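## Task

The cell is paused, and its log shows this sequence: at 04:16:04 the MOVER took the lid off plate E01 at nest N1 and parked it at LP3 (done); at 04:16:31 it took the lid off E07 at N2 and parked it at LP4 (done); at 04:16:58 it took the lid off E10 at N3 and parked it at LP1 (done); at 04:18:40 the DISPENSER failed and the run was aborted; at 04:18:55 AUTO-RECOVER moved the lid from LP1 back onto N3 (done); at 04:19:26 the watchdog halted AUTO-RECOVER. Give every plate back the lid that originally belonged to it, seated all the way down, and afterwards press CONTINUE. Lids are unmarked, so which lid belongs to which plate can only be worked out from the log. Each plate has to finish at its starting position. If what the deck shows conflicts with the log, press CALL instead, and every plate and lid must then be in its original place. The task fails if RETRY, CONTINUE or SKIP is pressed while the gripper holds any labware, or while any plate at a nest is not seated in it, or any lid there is not seated on a plate. Anything that stays in place only because the robot holds it is not counted as done; at the end release everything and move the arm away, though resting against the panel housing, the CALL key or the key this job requires is still acceptable.

## Robot and tools

ROBOT. One arm with six revolute joints and a parallel gripper. The deck carries plate nests labelled N and lid parks labelled LP, placed in no fixed order. The operator PANEL sits to the robot's left (+y). Facing it, its keys from left to right are RETRY (white), CONTINUE (green), SKIP (yellow), CALL (blue). The first three are go keys: the job ends as soon as one goes down. After CALL the job ends once the robot stops. A key counts as pressed only when pushed until it latches. Pressing a wrong or premature go key is usually worse than pressing nothing.

FRAME. Scene frame: origin on the table surface right under the arm base, +z up, +x forward, +y to the left when looking along +x. The base itself may be slightly tilted relative to the table.

execute_actions takes "actions", a list holding at most one item, plus optional "pictures" (boolean). Three forms:
- Empty list {"actions": []}: no command, returns state and pictures.
- Motion: {"rows": [[...], ...], "steps": N}. One list of rows for the single arm, 1 to 15 rows, N from 6 to 15 (default 15), each step lasting 1/30 s. Each row is seven numbers in this order: waist, shoulder, elbow, wrist pitch, wrist yaw, wrist roll, then gripper opening. The six joint values are absolute target angles in radians (the same quantities printed in Joint positions), not offsets. Row i drives step i; the final row is reused for remaining steps. Stated ranges: waist -2.618 to 3.054, shoulder 0.000 to 3.142, elbow 0.000 to 3.142, wrist pitch -1.571 to 1.571, wrist yaw -1.571 to 1.571, wrist roll -2.094 to 2.094. True limits may differ by up to 0.036 rad; a call whose target exceeds an end by more than 0.036 rad and lies beyond the current angle is refused entirely. Overshooting targets are clipped to the real end, reported as "joint sent to its limit" (possibly about an earlier action). Opening is a scale from -1 (closed) to +1 (fully open, 0.094 m pad gap), absolute.
- Wait: {"steps": N} with no rows, N up to 300, counted from the previous result.
Pictures are returned only with an empty list or "pictures": true.

MOTION LIMITS. Per step, each joint's sent target stays within a lead of its measured angle: waist 0.202, shoulder 0.258, elbow 0.238, wrist pitch 0.573, wrist yaw and roll 0.522 rad. If targets would move the gripper over 70 mm from where it is, all are pulled back proportionally. So big moves need several calls. Each result is captured 6 steps before its action ends; those steps run while you reply. Between calls the arm keeps heading to the last row until it stalls or a step is HELD.

RESULT LINES. Joint positions and Joint velocities list the six joints (rad, rad/s) then pad gap (m, m/s). grip_measured is the measured opening on the command scale (bias up to about 1 mm per scene). To hold an item, command about 0.03 below grip_measured; smaller margins grip more gently. Pad force tops out near 50 to 62 N; items under about 2 mm thick are held more weakly. "joint command not followed" means the clearance check altered or blocked targets (mount blocks and posts count as arm). HELD marks steps where your row was partly or fully not sent. Joint torques are total drive outputs, offset and noisy, not clean contact signals. MOTOR HOT appears from 75 °C; OVER-TEMPERATURE FAULT means a stop (10 s pause at 90 °C; at 100 °C the arm goes limp and drops). Avoid holding loads longer than needed, including while thinking.

zoom_image: {"camera": name, "region": [x0, y0, x1, y1]} in pixels of that camera's last full image, top-left origin, region at most 504 by 504. Cameras: cam_head_left, cam_head_right, cam_high, cam_low (896x504 each) and cam_wrist (504x504 fisheye, pose unknown). Calibration for the fixed ones is given with world-to-camera transforms and may be off by a few degrees and millimetres.

finished_scene: {"scene": n}, irreversible; grades the current scene and starts the next.

ORDER. Inspect the deck, compare to the log, decide whether to relid or CALL, move lids gently onto the right plates, release, verify seating, then press the key with an open empty gripper and back off.

AVOID. Dropping lids, knocking plates or lids off the table (ends the scene), slamming or pushing hard, dislodging plates from nests, and pressing any go key while gripping or with labware unseated.

Each tool is called after "Emit:" as name(argument=value, ...) on one line, values as JSON.

## Session

Emit:
execute_actions(actions=[])

Scene clock: 0.00 s of 9600.00 s.
grip_measured=+1.000
Joint positions: [ 0.956  2.13   0.879 -0.283  0.761 -1.071  0.094]
Joint velocities: [-0.032 -0.007 -0.007 -0.022 -0.066 -0.095  0.   ]
Joint torques (N m, as the arm reports them, + toward a larger angle): no reading
Motor temperatures (°C, as the motors report them): [24 24 23 22 23 22]

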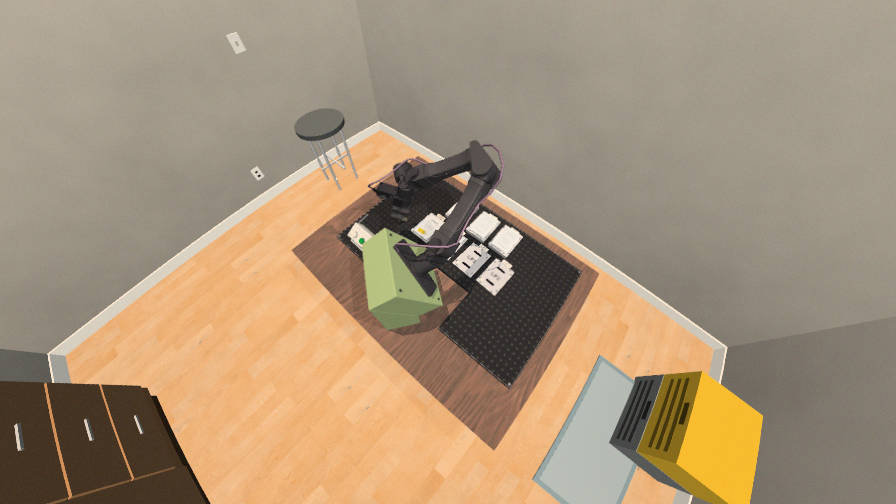

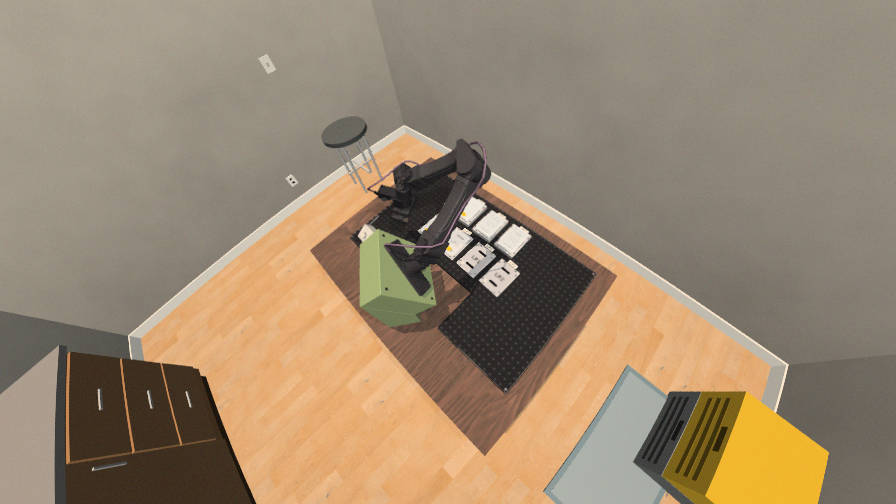

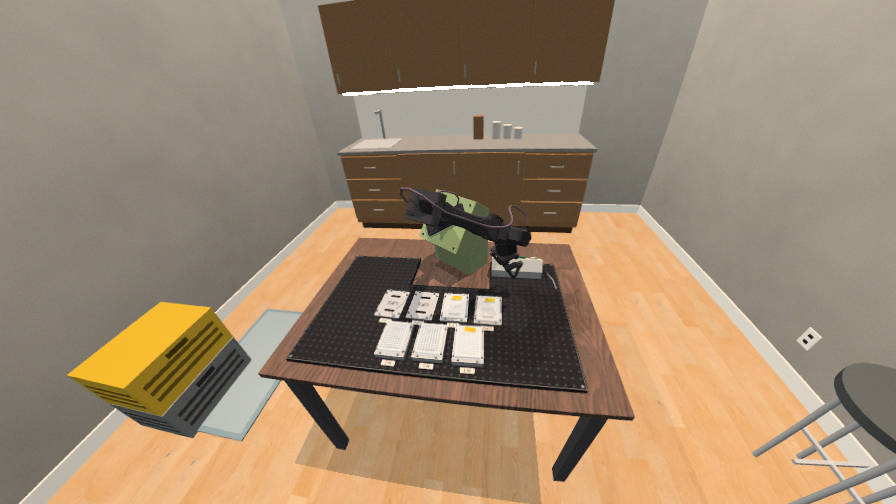

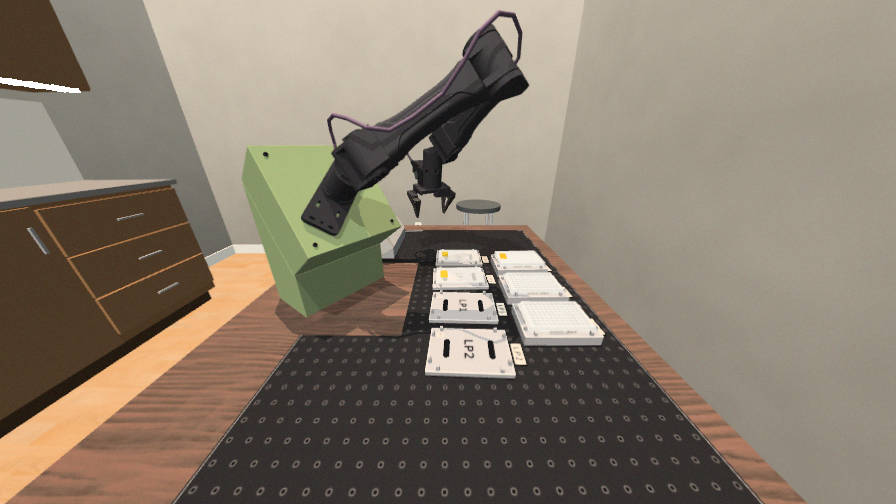

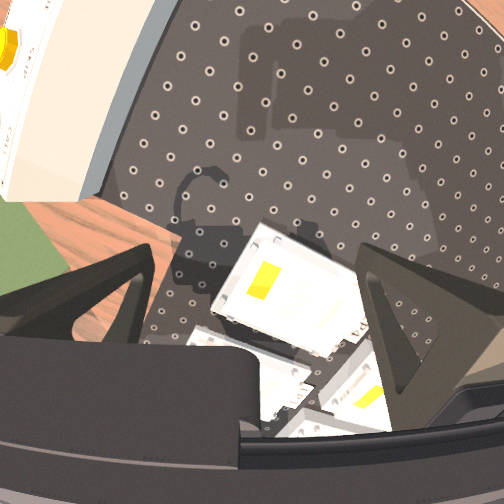

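Emit:
zoom_image(camera="cam_high", region=[360, 240, 560, 390])

Emit:
zoom_image(camera="cam_low", region=[290, 140, 620, 390])

Emit:
zoom_image(camera="cam_head_left", region=[330, 180, 550, 320])

Region (360, 240, 560, 390) of cam_high's 896x504 image, scaled by 2.520, with more detail than that image has; it fills the top 378 rows of this view, and the rest is white.

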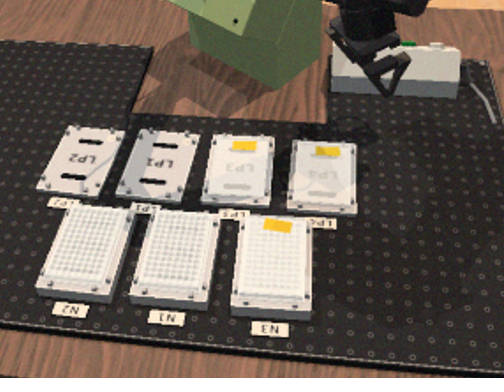

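Region (290, 140, 620, 390) of cam_low's 896x504 image, scaled by 1.527, with more detail than that image has; it fills the top 382 rows of this view, and the rest is white.

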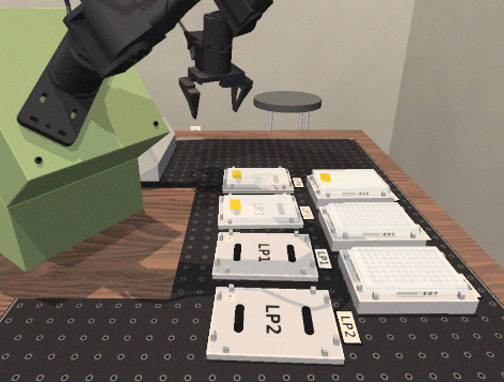

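Region (330, 180, 550, 320) of cam_head_left's 896x504 image, scaled by 2.291, with more detail than that image has; it fills the top 321 rows of this view, and the rest is white.

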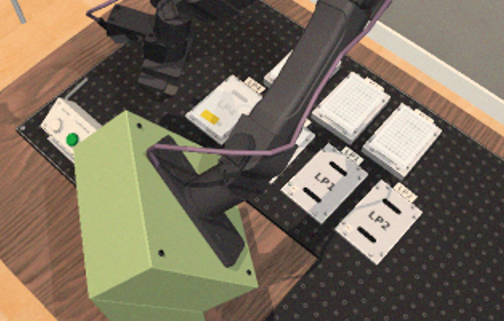

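Emit:
zoom_image(camera="cam_low", region=[480, 240, 620, 355])

Emit:
zoom_image(camera="cam_low", region=[420, 240, 560, 310])

Emit:
zoom_image(camera="cam_high", region=[420, 285, 520, 380])

Emit:
zoom_image(camera="cam_low", region=[490, 245, 580, 305])

Region (480, 240, 620, 355) of cam_low's 896x504 image, scaled by 3.600, with more detail than that image has; it fills the top 414 rows of this view, and the rest is white.

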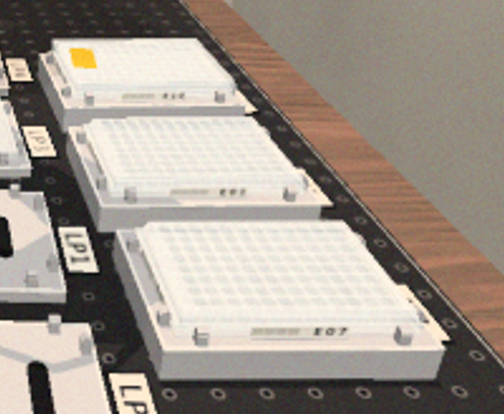

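Region (420, 240, 560, 310) of cam_low's 896x504 image, scaled by 3.600, with more detail than that image has.

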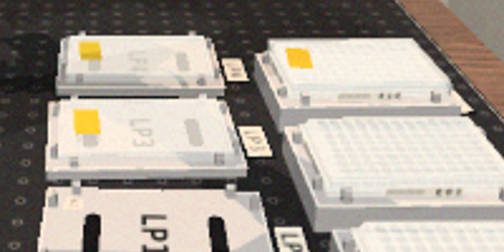

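Region (420, 285, 520, 380) of cam_high's 896x504 image, scaled by 5.040, with more detail than that image has; it fills the top 479 rows of this view, and the rest is white.

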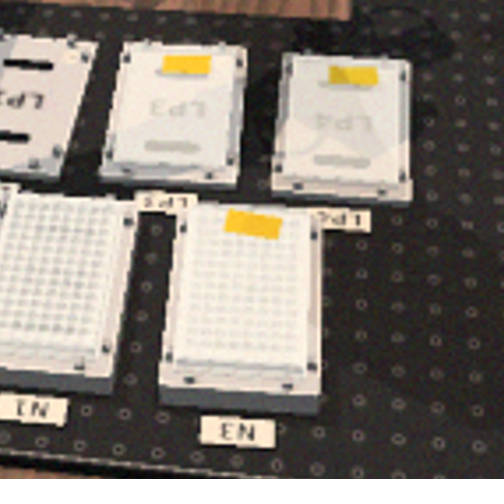

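Region (490, 245, 580, 305) of cam_low's 896x504 image, scaled by 5.600, with more detail than that image has.

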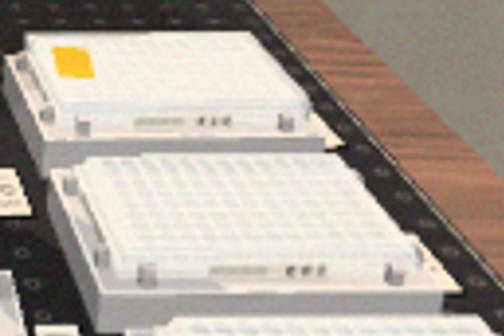

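Emit:
zoom_image(camera="cam_low", region=[230, 0, 550, 320])

Emit:
zoom_image(camera="cam_high", region=[390, 170, 560, 300])

Emit:
zoom_image(camera="cam_head_left", region=[340, 130, 520, 340])

Region (230, 0, 550, 320) of cam_low's 896x504 image, scaled by 1.575, with more detail than that image has.

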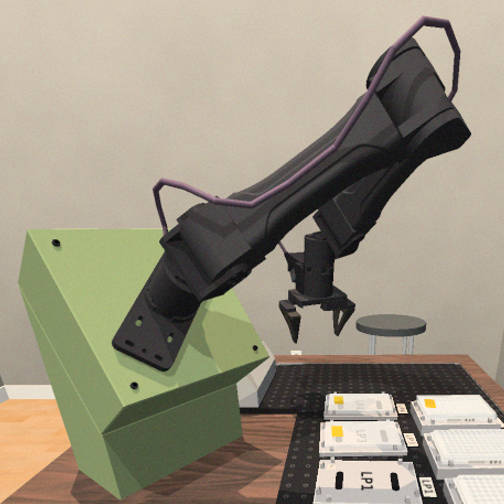

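Region (390, 170, 560, 300) of cam_high's 896x504 image, scaled by 2.965, with more detail than that image has; it fills the top 385 rows of this view, and the rest is white.

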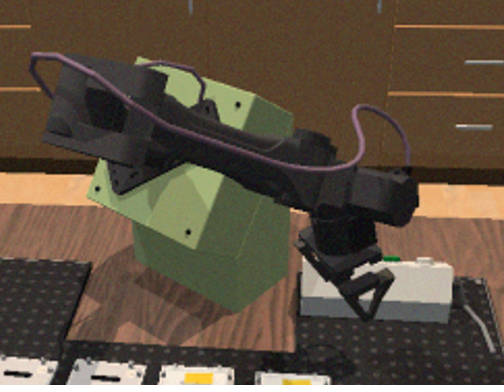

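Region (340, 130, 520, 340) of cam_head_left's 896x504 image, scaled by 2.400, with more detail than that image has; it fills the left 432 columns of this view, and the rest is white.

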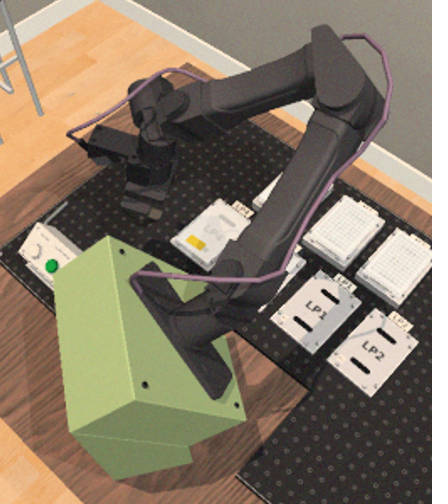

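Emit:
execute_actions(actions=[{"rows":[[0.956,1.57,0.879,0,0,0,1]],"steps":15}])

Emit:
execute_actions(actions=[{"steps":45}], pictures=true)

Scene clock: 2.83 s of 9600.00 s.
grip_measured=+1.000
Joint positions: [ 0.952  1.75   0.866 -0.104  0.287 -0.53   0.094]
Joint velocities: [-0.002 -1.473  0.012  0.549 -1.194  2.     0.   ]
Joint torques (N m, as the arm reports them, + toward a larger angle): [ 7.44 -6.17  4.67  0.86 -0.54 -0.01]
Motor temperatures (°C, as the motors report them): [25 24 24 22 23 22]
Steps of this call (steps 1 to 76: nothing new was sent; steps 77 to 85: the first 9 steps of this action). Readings (joint positions):
77: [0.954 2.115 0.875 -0.269 0.716 -1.024]
78: [0.952 2.085 0.868 -0.252 0.650 -0.961]
80: [0.952 2.000 0.866 -0.210 0.531 -0.841]
84: [0.952 1.801 0.866 -0.122 0.327 -0.598]
85: the state above

Scene clock: 4.33 s of 9600.00 s.
grip_measured=+1.000
Joint positions: [ 0.952  1.561  0.877  0.012  0.02  -0.001  0.094]
Joint velocities: [-0.012  0.007  0.002  0.051 -0.095  0.022  0.   ]
Joint torques (N m, as the arm reports them, + toward a larger angle): [ 6.79 -2.91  4.54  0.98 -0.73  0.02]
Motor temperatures (°C, as the motors report them): [25 24 24 22 23 22]
Kept back: nothing.
Steps of this call (steps 1 to 6: the last 6 steps of your previous action; steps 7 to 45: the robot went on to your last target). Readings (joint positions):
1: [0.952 1.700 0.866 -0.086 0.246 -0.451]
2: [0.952 1.652 0.866 -0.067 0.203 -0.366]
4: [0.952 1.584 0.869 -0.026 0.136 -0.234]
8: [0.952 1.561 0.877 0.017 0.067 -0.096]
45: the state above
The arm was judged still, so your last target was given up. Only a new action makes it travel on or press farther. Fingers that are still opening or closing keep moving.

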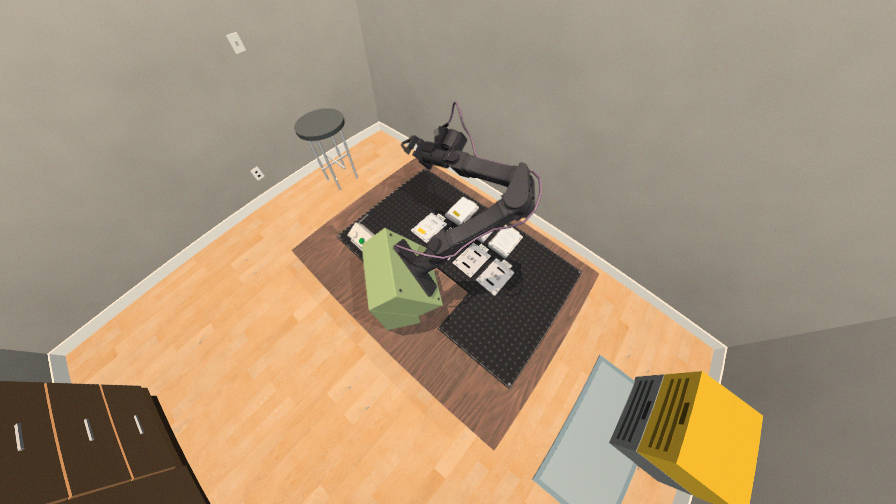

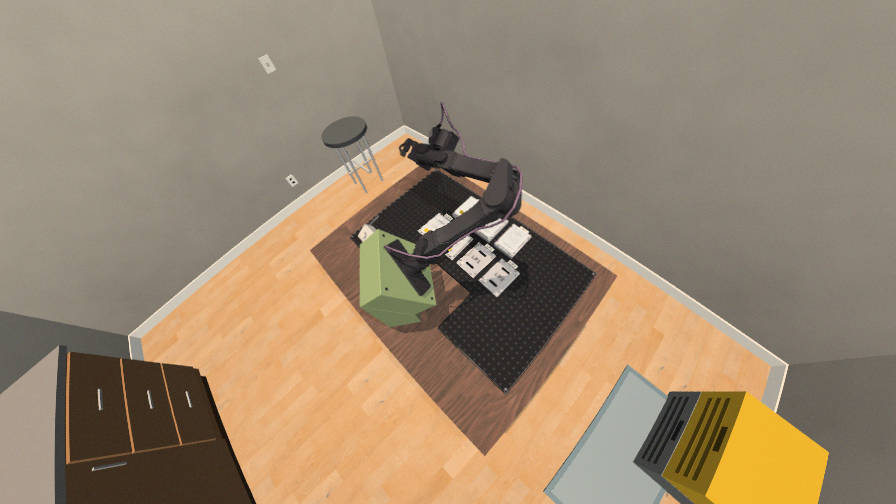

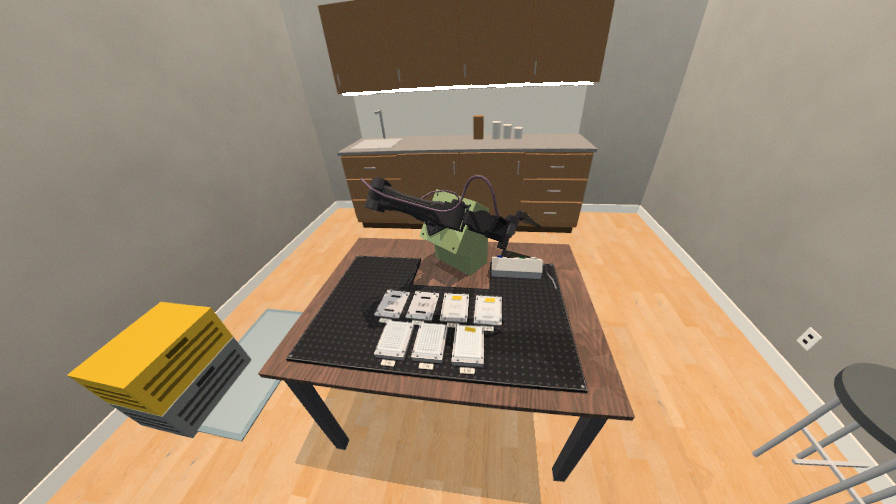

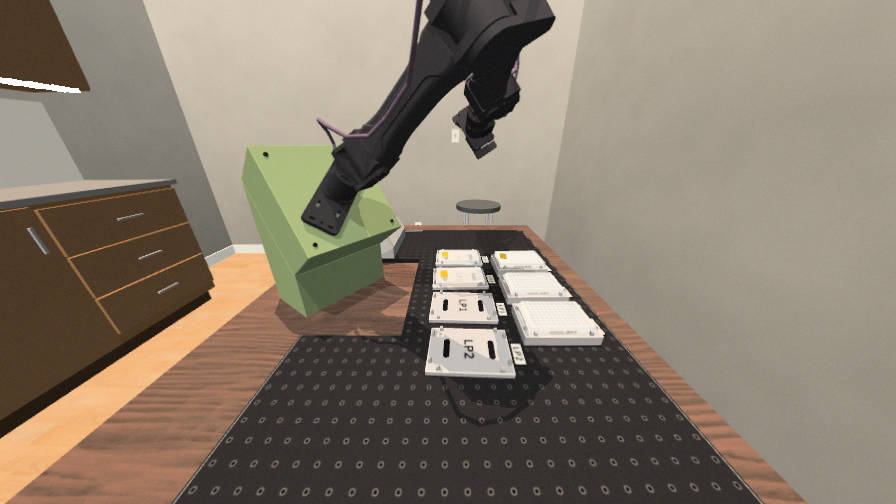

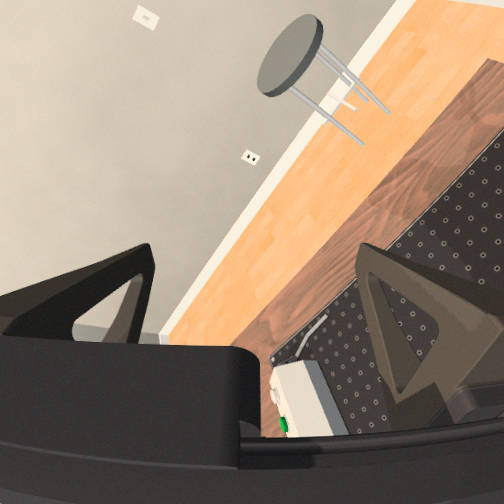

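Emit:
execute_actions(actions=[{"rows":[[1.571,1.571,1.571,0,0,0,1]],"steps":15}])

Emit:
execute_actions(actions=[{"steps":45}], pictures=true)

Emit:
zoom_image(camera="cam_high", region=[360, 60, 660, 280])

Emit:
zoom_image(camera="cam_head_left", region=[300, 40, 580, 300])

Emit:
zoom_image(camera="cam_low", region=[280, 0, 600, 240])

Scene clock: 5.43 s of 9600.00 s.
grip_measured=+1.000
Joint positions: [ 1.182  1.572  1.162 -0.016  0.028  0.     0.094]
Joint velocities: [ 0.838 -0.022  1.053  0.007  0.007  0.007  0.   ]
Joint torques (N m, as the arm reports them, + toward a larger angle): [ 8.61 -2.34  6.7   1.25 -0.66  0.01]
Motor temperatures (°C, as the motors report them): [25 24 24 22 23 22]
Steps of this call (steps 1 to 24: nothing new was sent; steps 25 to 33: the first 9 steps of this action). Readings (joint positions):
25: [0.960 1.562 0.891 -0.003 0.025 -0.001]
26: [0.978 1.568 0.917 -0.019 0.029 0.000]
28: [1.033 1.572 0.981 -0.025 0.029 0.000]
32: [1.153 1.572 1.126 -0.018 0.029 0.000]
33: the state above

Scene clock: 6.93 s of 9600.00 s.
grip_measured=+1.000
Joint positions: [1.571 1.572 1.561 0.016 0.004 0.    0.094]
Joint velocities: [ 0.002 -0.007  0.007 -0.051 -0.037  0.037  0.   ]
Joint torques (N m, as the arm reports them, + toward a larger angle): [ 5.16  2.11  4.03  0.79 -0.44  0.  ]
Motor temperatures (°C, as the motors report them): [25 24 24 22 23 22]
Kept back: nothing.
Steps of this call (steps 1 to 6: the last 6 steps of your previous action; steps 7 to 45: the robot went on to your last target). Readings (joint positions):
1: [1.212 1.572 1.199 -0.014 0.028 0.000]
2: [1.242 1.572 1.235 -0.012 0.028 0.000]
4: [1.302 1.572 1.308 -0.009 0.028 0.000]
8: [1.428 1.572 1.447 -0.001 0.027 0.000]
45: the state above
The arm was judged still, so your last target was given up. Only a new action makes it travel on or press farther. Fingers that are still opening or closing keep moving.

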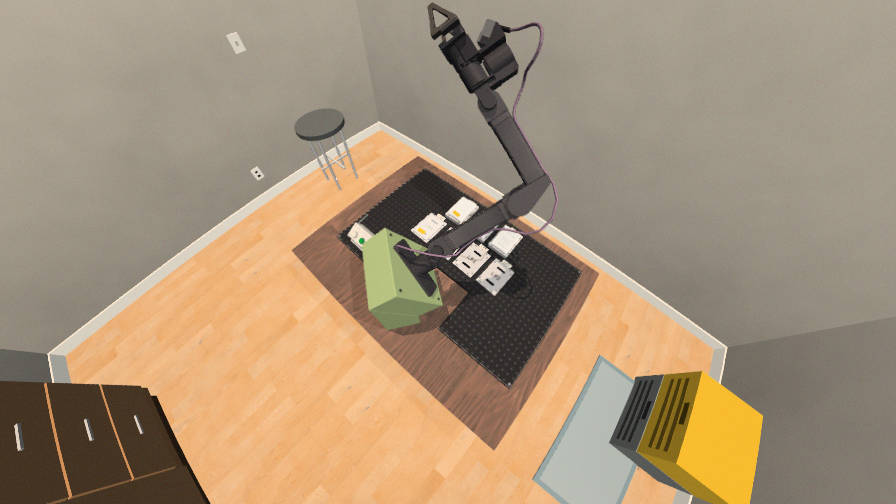

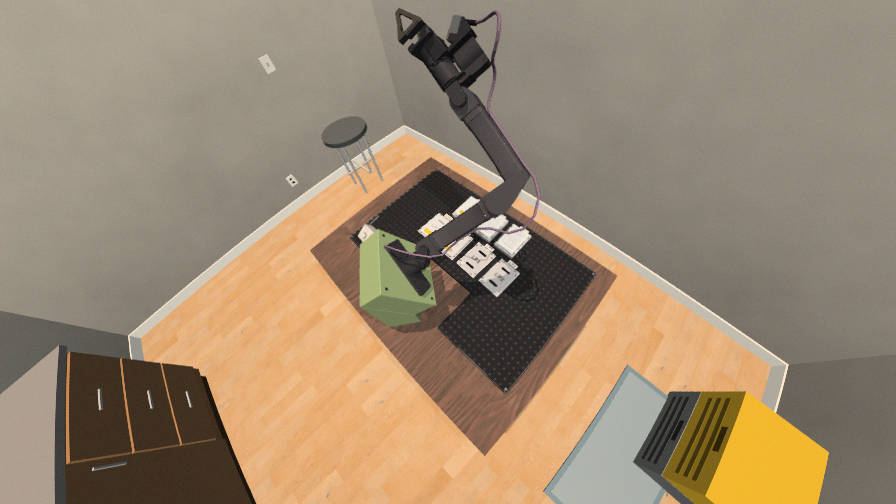

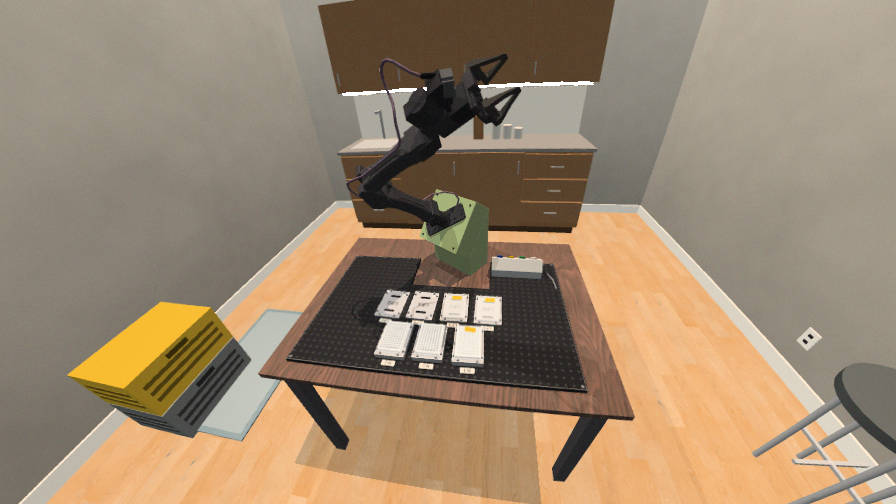

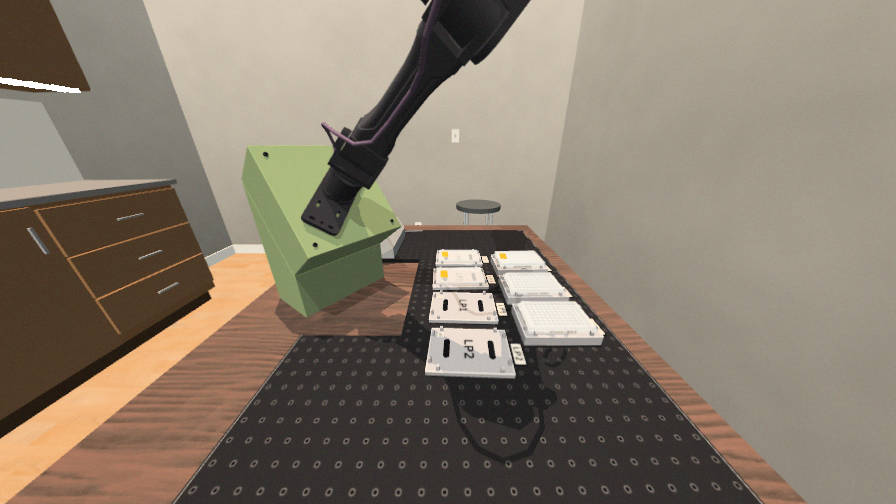

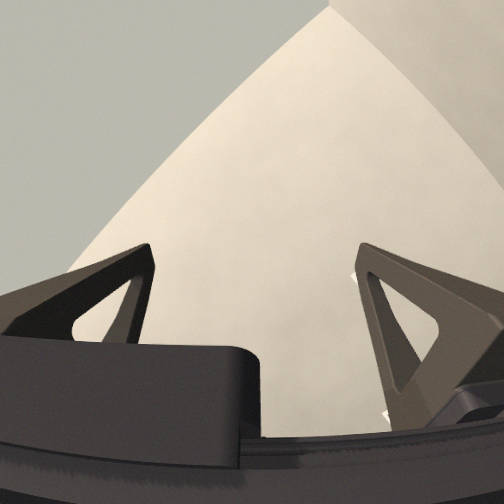

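Region (360, 60, 660, 280) of cam_high's 896x504 image, scaled by 1.680, with more detail than that image has; it fills the top 370 rows of this view, and the rest is white.

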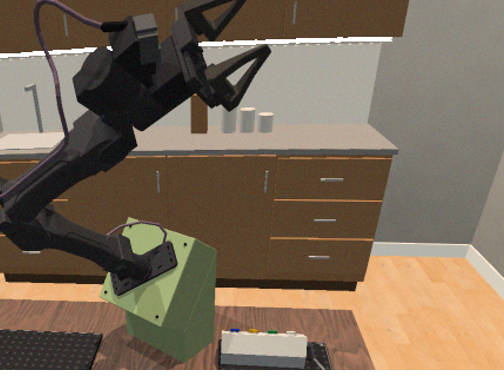

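Region (300, 40, 580, 300) of cam_head_left's 896x504 image, scaled by 1.800, with more detail than that image has; it fills the top 468 rows of this view, and the rest is white.

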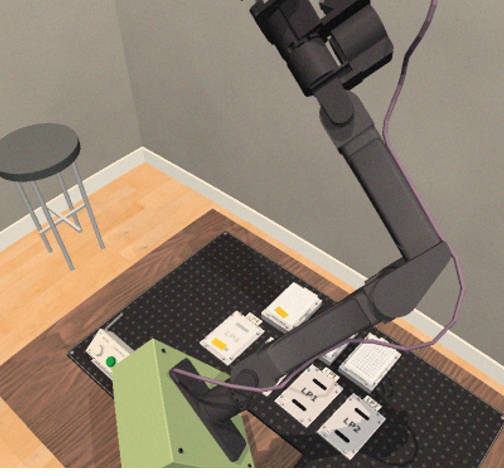

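Region (280, 0, 600, 240) of cam_low's 896x504 image, scaled by 1.575, with more detail than that image has; it fills the top 378 rows of this view, and the rest is white.

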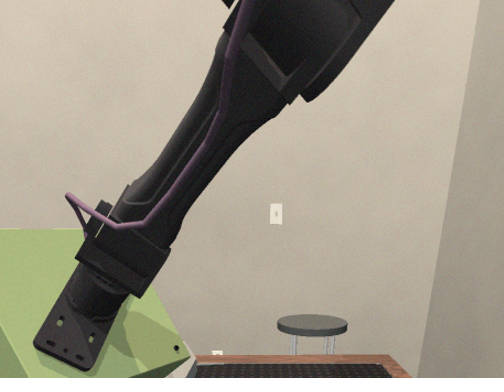

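Emit:
execute_actions(actions=[{"rows":[[1.571,1.571,1.0,0,0,0,-1]],"steps":15}])

Emit:
execute_actions(actions=[{"steps":40}], pictures=true)

Emit:
execute_actions(actions=[{"rows":[[0.5,1.571,1.0,0,0,0,-1]],"steps":15}])

Emit:
execute_actions(actions=[{"steps":60}], pictures=true)

Scene clock: 8.47 s of 9600.00 s.
grip_measured=-0.979
Joint positions: [1.571 1.552 1.196 0.047 0.004 0.    0.001]
Joint velocities: [-0.002 -0.012 -1.38  -0.037 -0.051  0.037 -0.011]
Joint torques (N m, as the arm reports them, + toward a larger angle): [ 5.15  1.73  3.49  1.02 -0.42  0.  ]
Motor temperatures (°C, as the motors report them): [25 24 24 23 23 22]
Steps of this call (steps 1 to 37: nothing new was sent; steps 38 to 46: the first 9 steps of this action). Readings (joint positions):
38: [1.571 1.570 1.540 0.033 0.004 0.000]
39: [1.571 1.558 1.502 0.050 0.004 0.000]
41: [1.571 1.552 1.423 0.058 0.004 0.000]
45: [1.571 1.552 1.243 0.049 0.004 0.000]
46: the state above

Scene clock: 9.80 s of 9600.00 s.
grip_measured=-0.984
Joint positions: [ 1.571  1.58   0.997 -0.003  0.004  0.     0.001]
Joint velocities: [-0.002 -0.002 -0.007 -0.022 -0.007 -0.066 -0.   ]
Joint torques (N m, as the arm reports them, + toward a larger angle): [ 5.09 -1.13  5.96  1.44 -0.44  0.  ]
Motor temperatures (°C, as the motors report them): [25 24 24 23 23 22]
Kept back: nothing.
Steps of this call (steps 1 to 6: the last 6 steps of your previous action; steps 7 to 30: the robot went on to your last target; steps 31 to 40: nothing new was sent). Readings (joint positions):
1: [1.571 1.552 1.149 0.044 0.004 0.000]
2: [1.571 1.552 1.103 0.039 0.004 0.000]
4: [1.571 1.558 1.032 0.015 0.004 0.000]
8: [1.571 1.580 0.997 -0.023 0.004 0.000]
40: the state above
The arm was judged still, so your last target was given up. Only a new action makes it travel on or press farther. Fingers that are still opening or closing keep moving.

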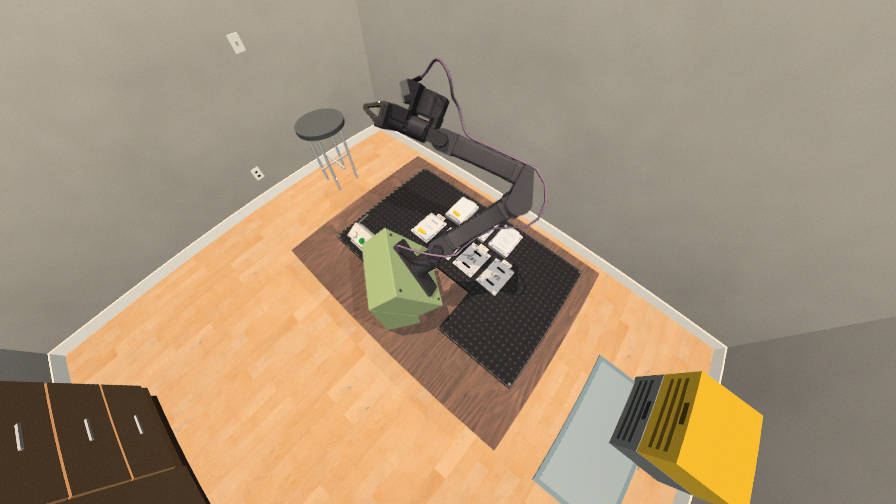

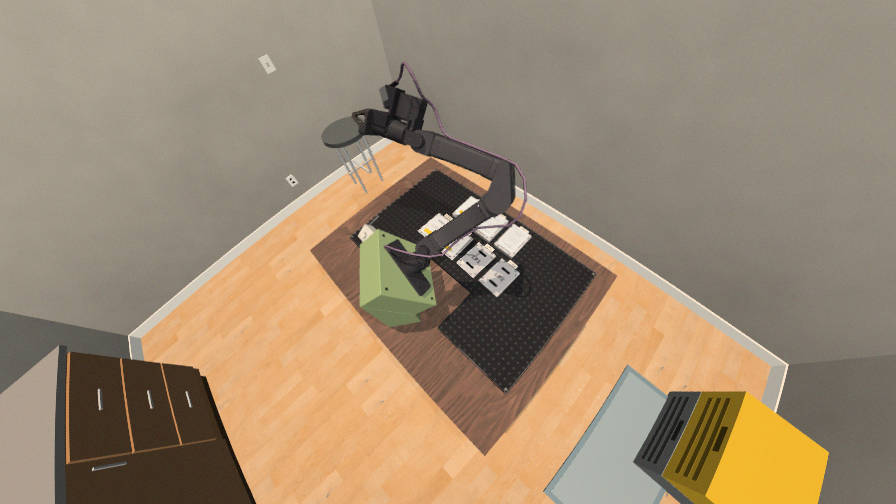

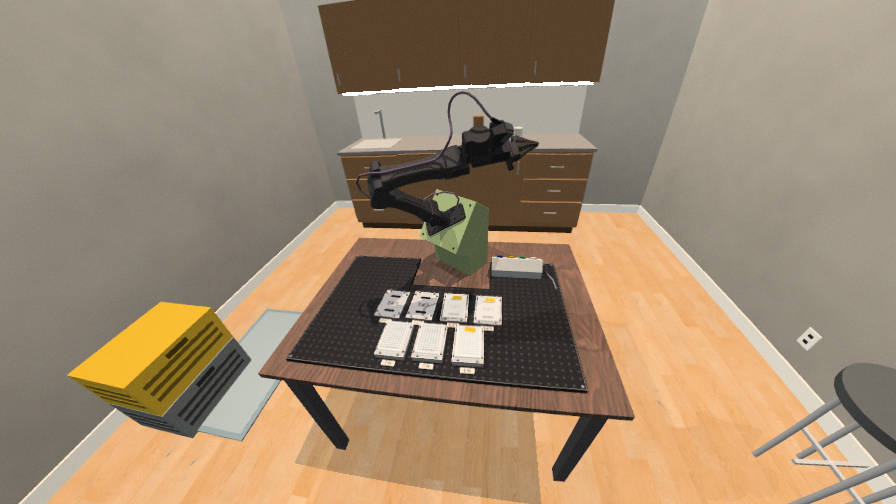

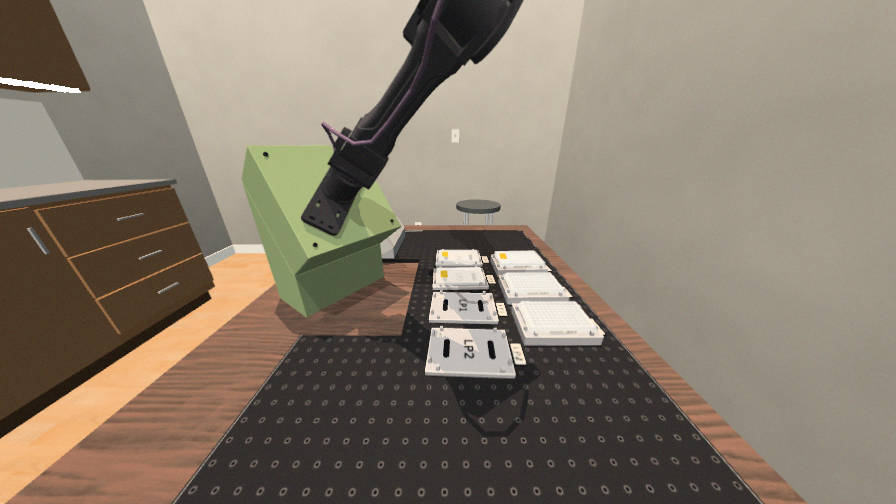

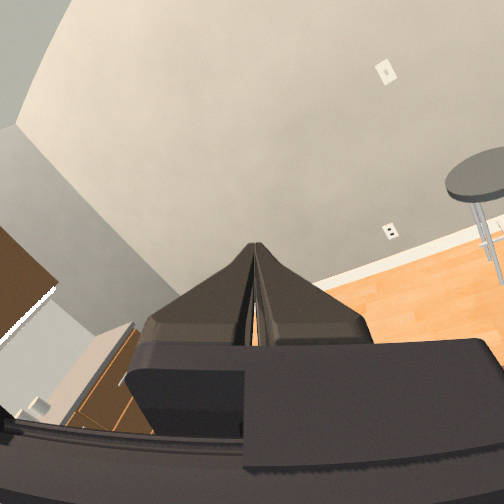

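Scene clock: 10.10 s of 9600.00 s.
grip_measured=-0.984
Joint positions: [ 1.094  1.58   0.997  0.006 -0.005 -0.     0.001]
Joint velocities: [-1.844 -0.002  0.002 -0.051  0.154  0.139 -0.   ]
Joint torques (N m, as the arm reports them, + toward a larger angle): [ 6.97 -3.65  4.99  1.12 -0.49  0.  ]
Motor temperatures (°C, as the motors report them): [25 24 24 23 23 22]
Steps of this call (steps 1 to 9: the first 9 steps of this action). Readings (joint positions):
1: [1.555 1.580 0.997 -0.003 -0.006 -0.000]
2: [1.522 1.580 0.997 -0.002 -0.015 -0.000]
4: [1.413 1.580 0.997 0.000 -0.015 -0.000]
8: [1.159 1.580 0.997 0.005 -0.007 -0.000]
9: the state above

Scene clock: 12.10 s of 9600.00 s.
grip_measured=-0.984
Joint positions: [0.481 1.58  0.997 0.008 0.018 0.002 0.001]
Joint velocities: [-0.002 -0.012  0.002 -0.095 -0.022  0.022 -0.   ]
Joint torques (N m, as the arm reports them, + toward a larger angle): [ 7.95 -7.65  3.74  0.78 -0.68 -0.02]
Motor temperatures (°C, as the motors report them): [25 25 24 23 23 22]
Kept back: nothing.
Steps of this call (steps 1 to 6: the last 6 steps of your previous action; steps 7 to 45: the robot went on to your last target; steps 46 to 60: nothing new was sent). Readings (joint positions):
1: [1.028 1.580 0.997 0.007 -0.004 -0.000]
2: [0.962 1.580 0.997 0.007 -0.002 -0.000]
4: [0.830 1.580 0.997 0.007 0.001 0.000]
8: [0.569 1.580 0.997 0.008 0.006 0.000]
60: the state above
The arm was judged still, so your last target was given up. Only a new action makes it travel on or press farther. Fingers that are still opening or closing keep moving.

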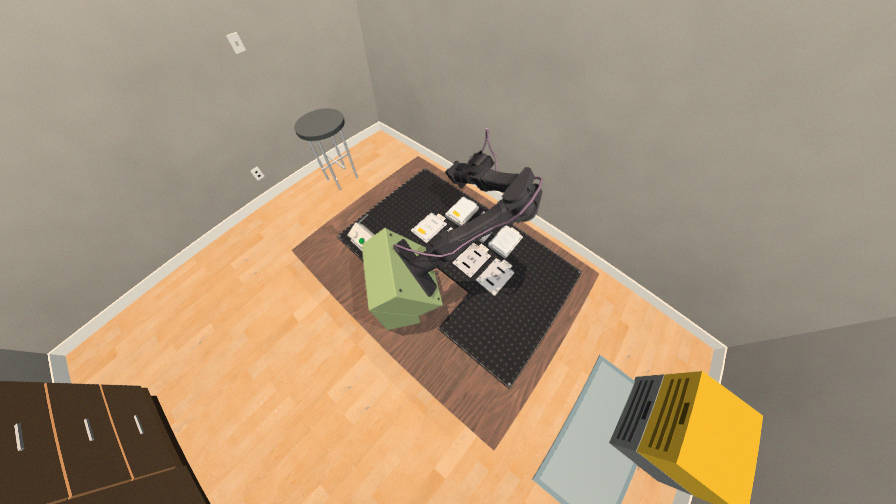

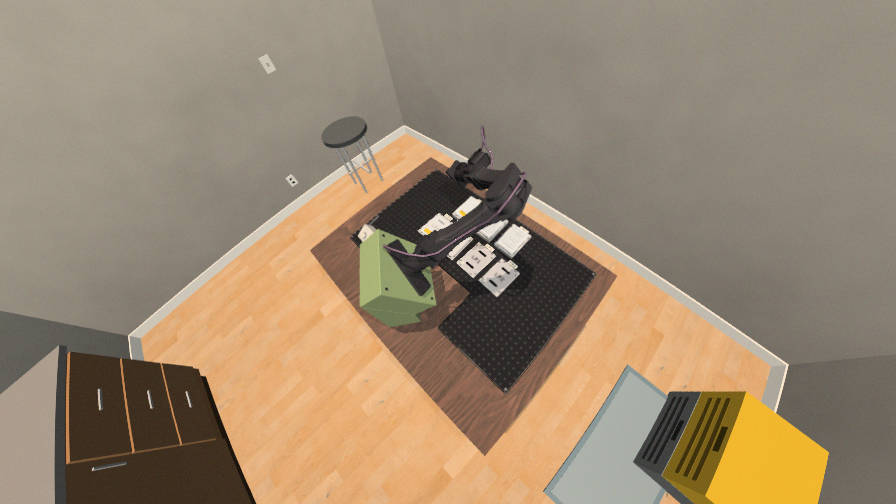

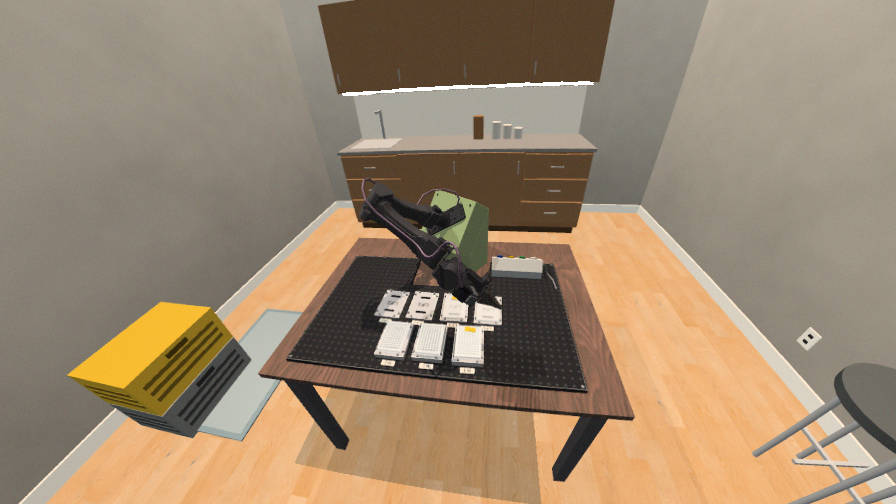

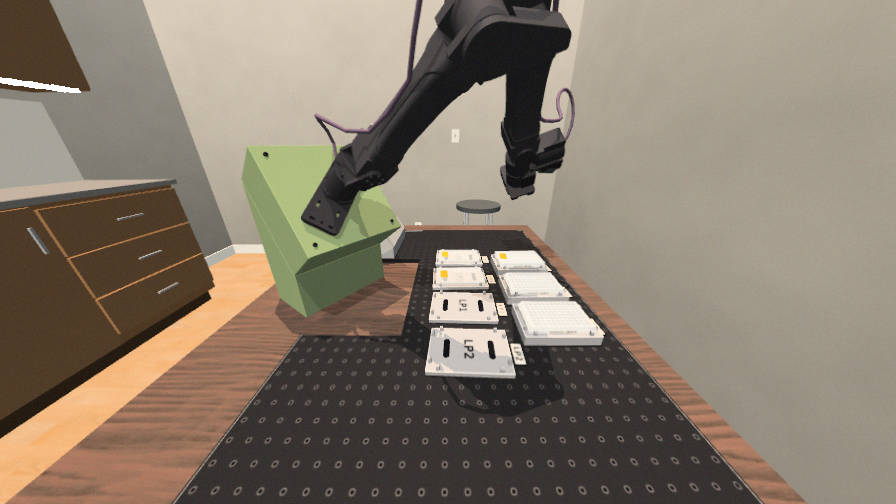

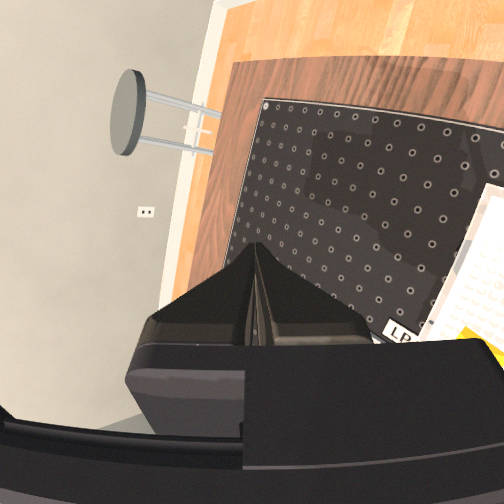

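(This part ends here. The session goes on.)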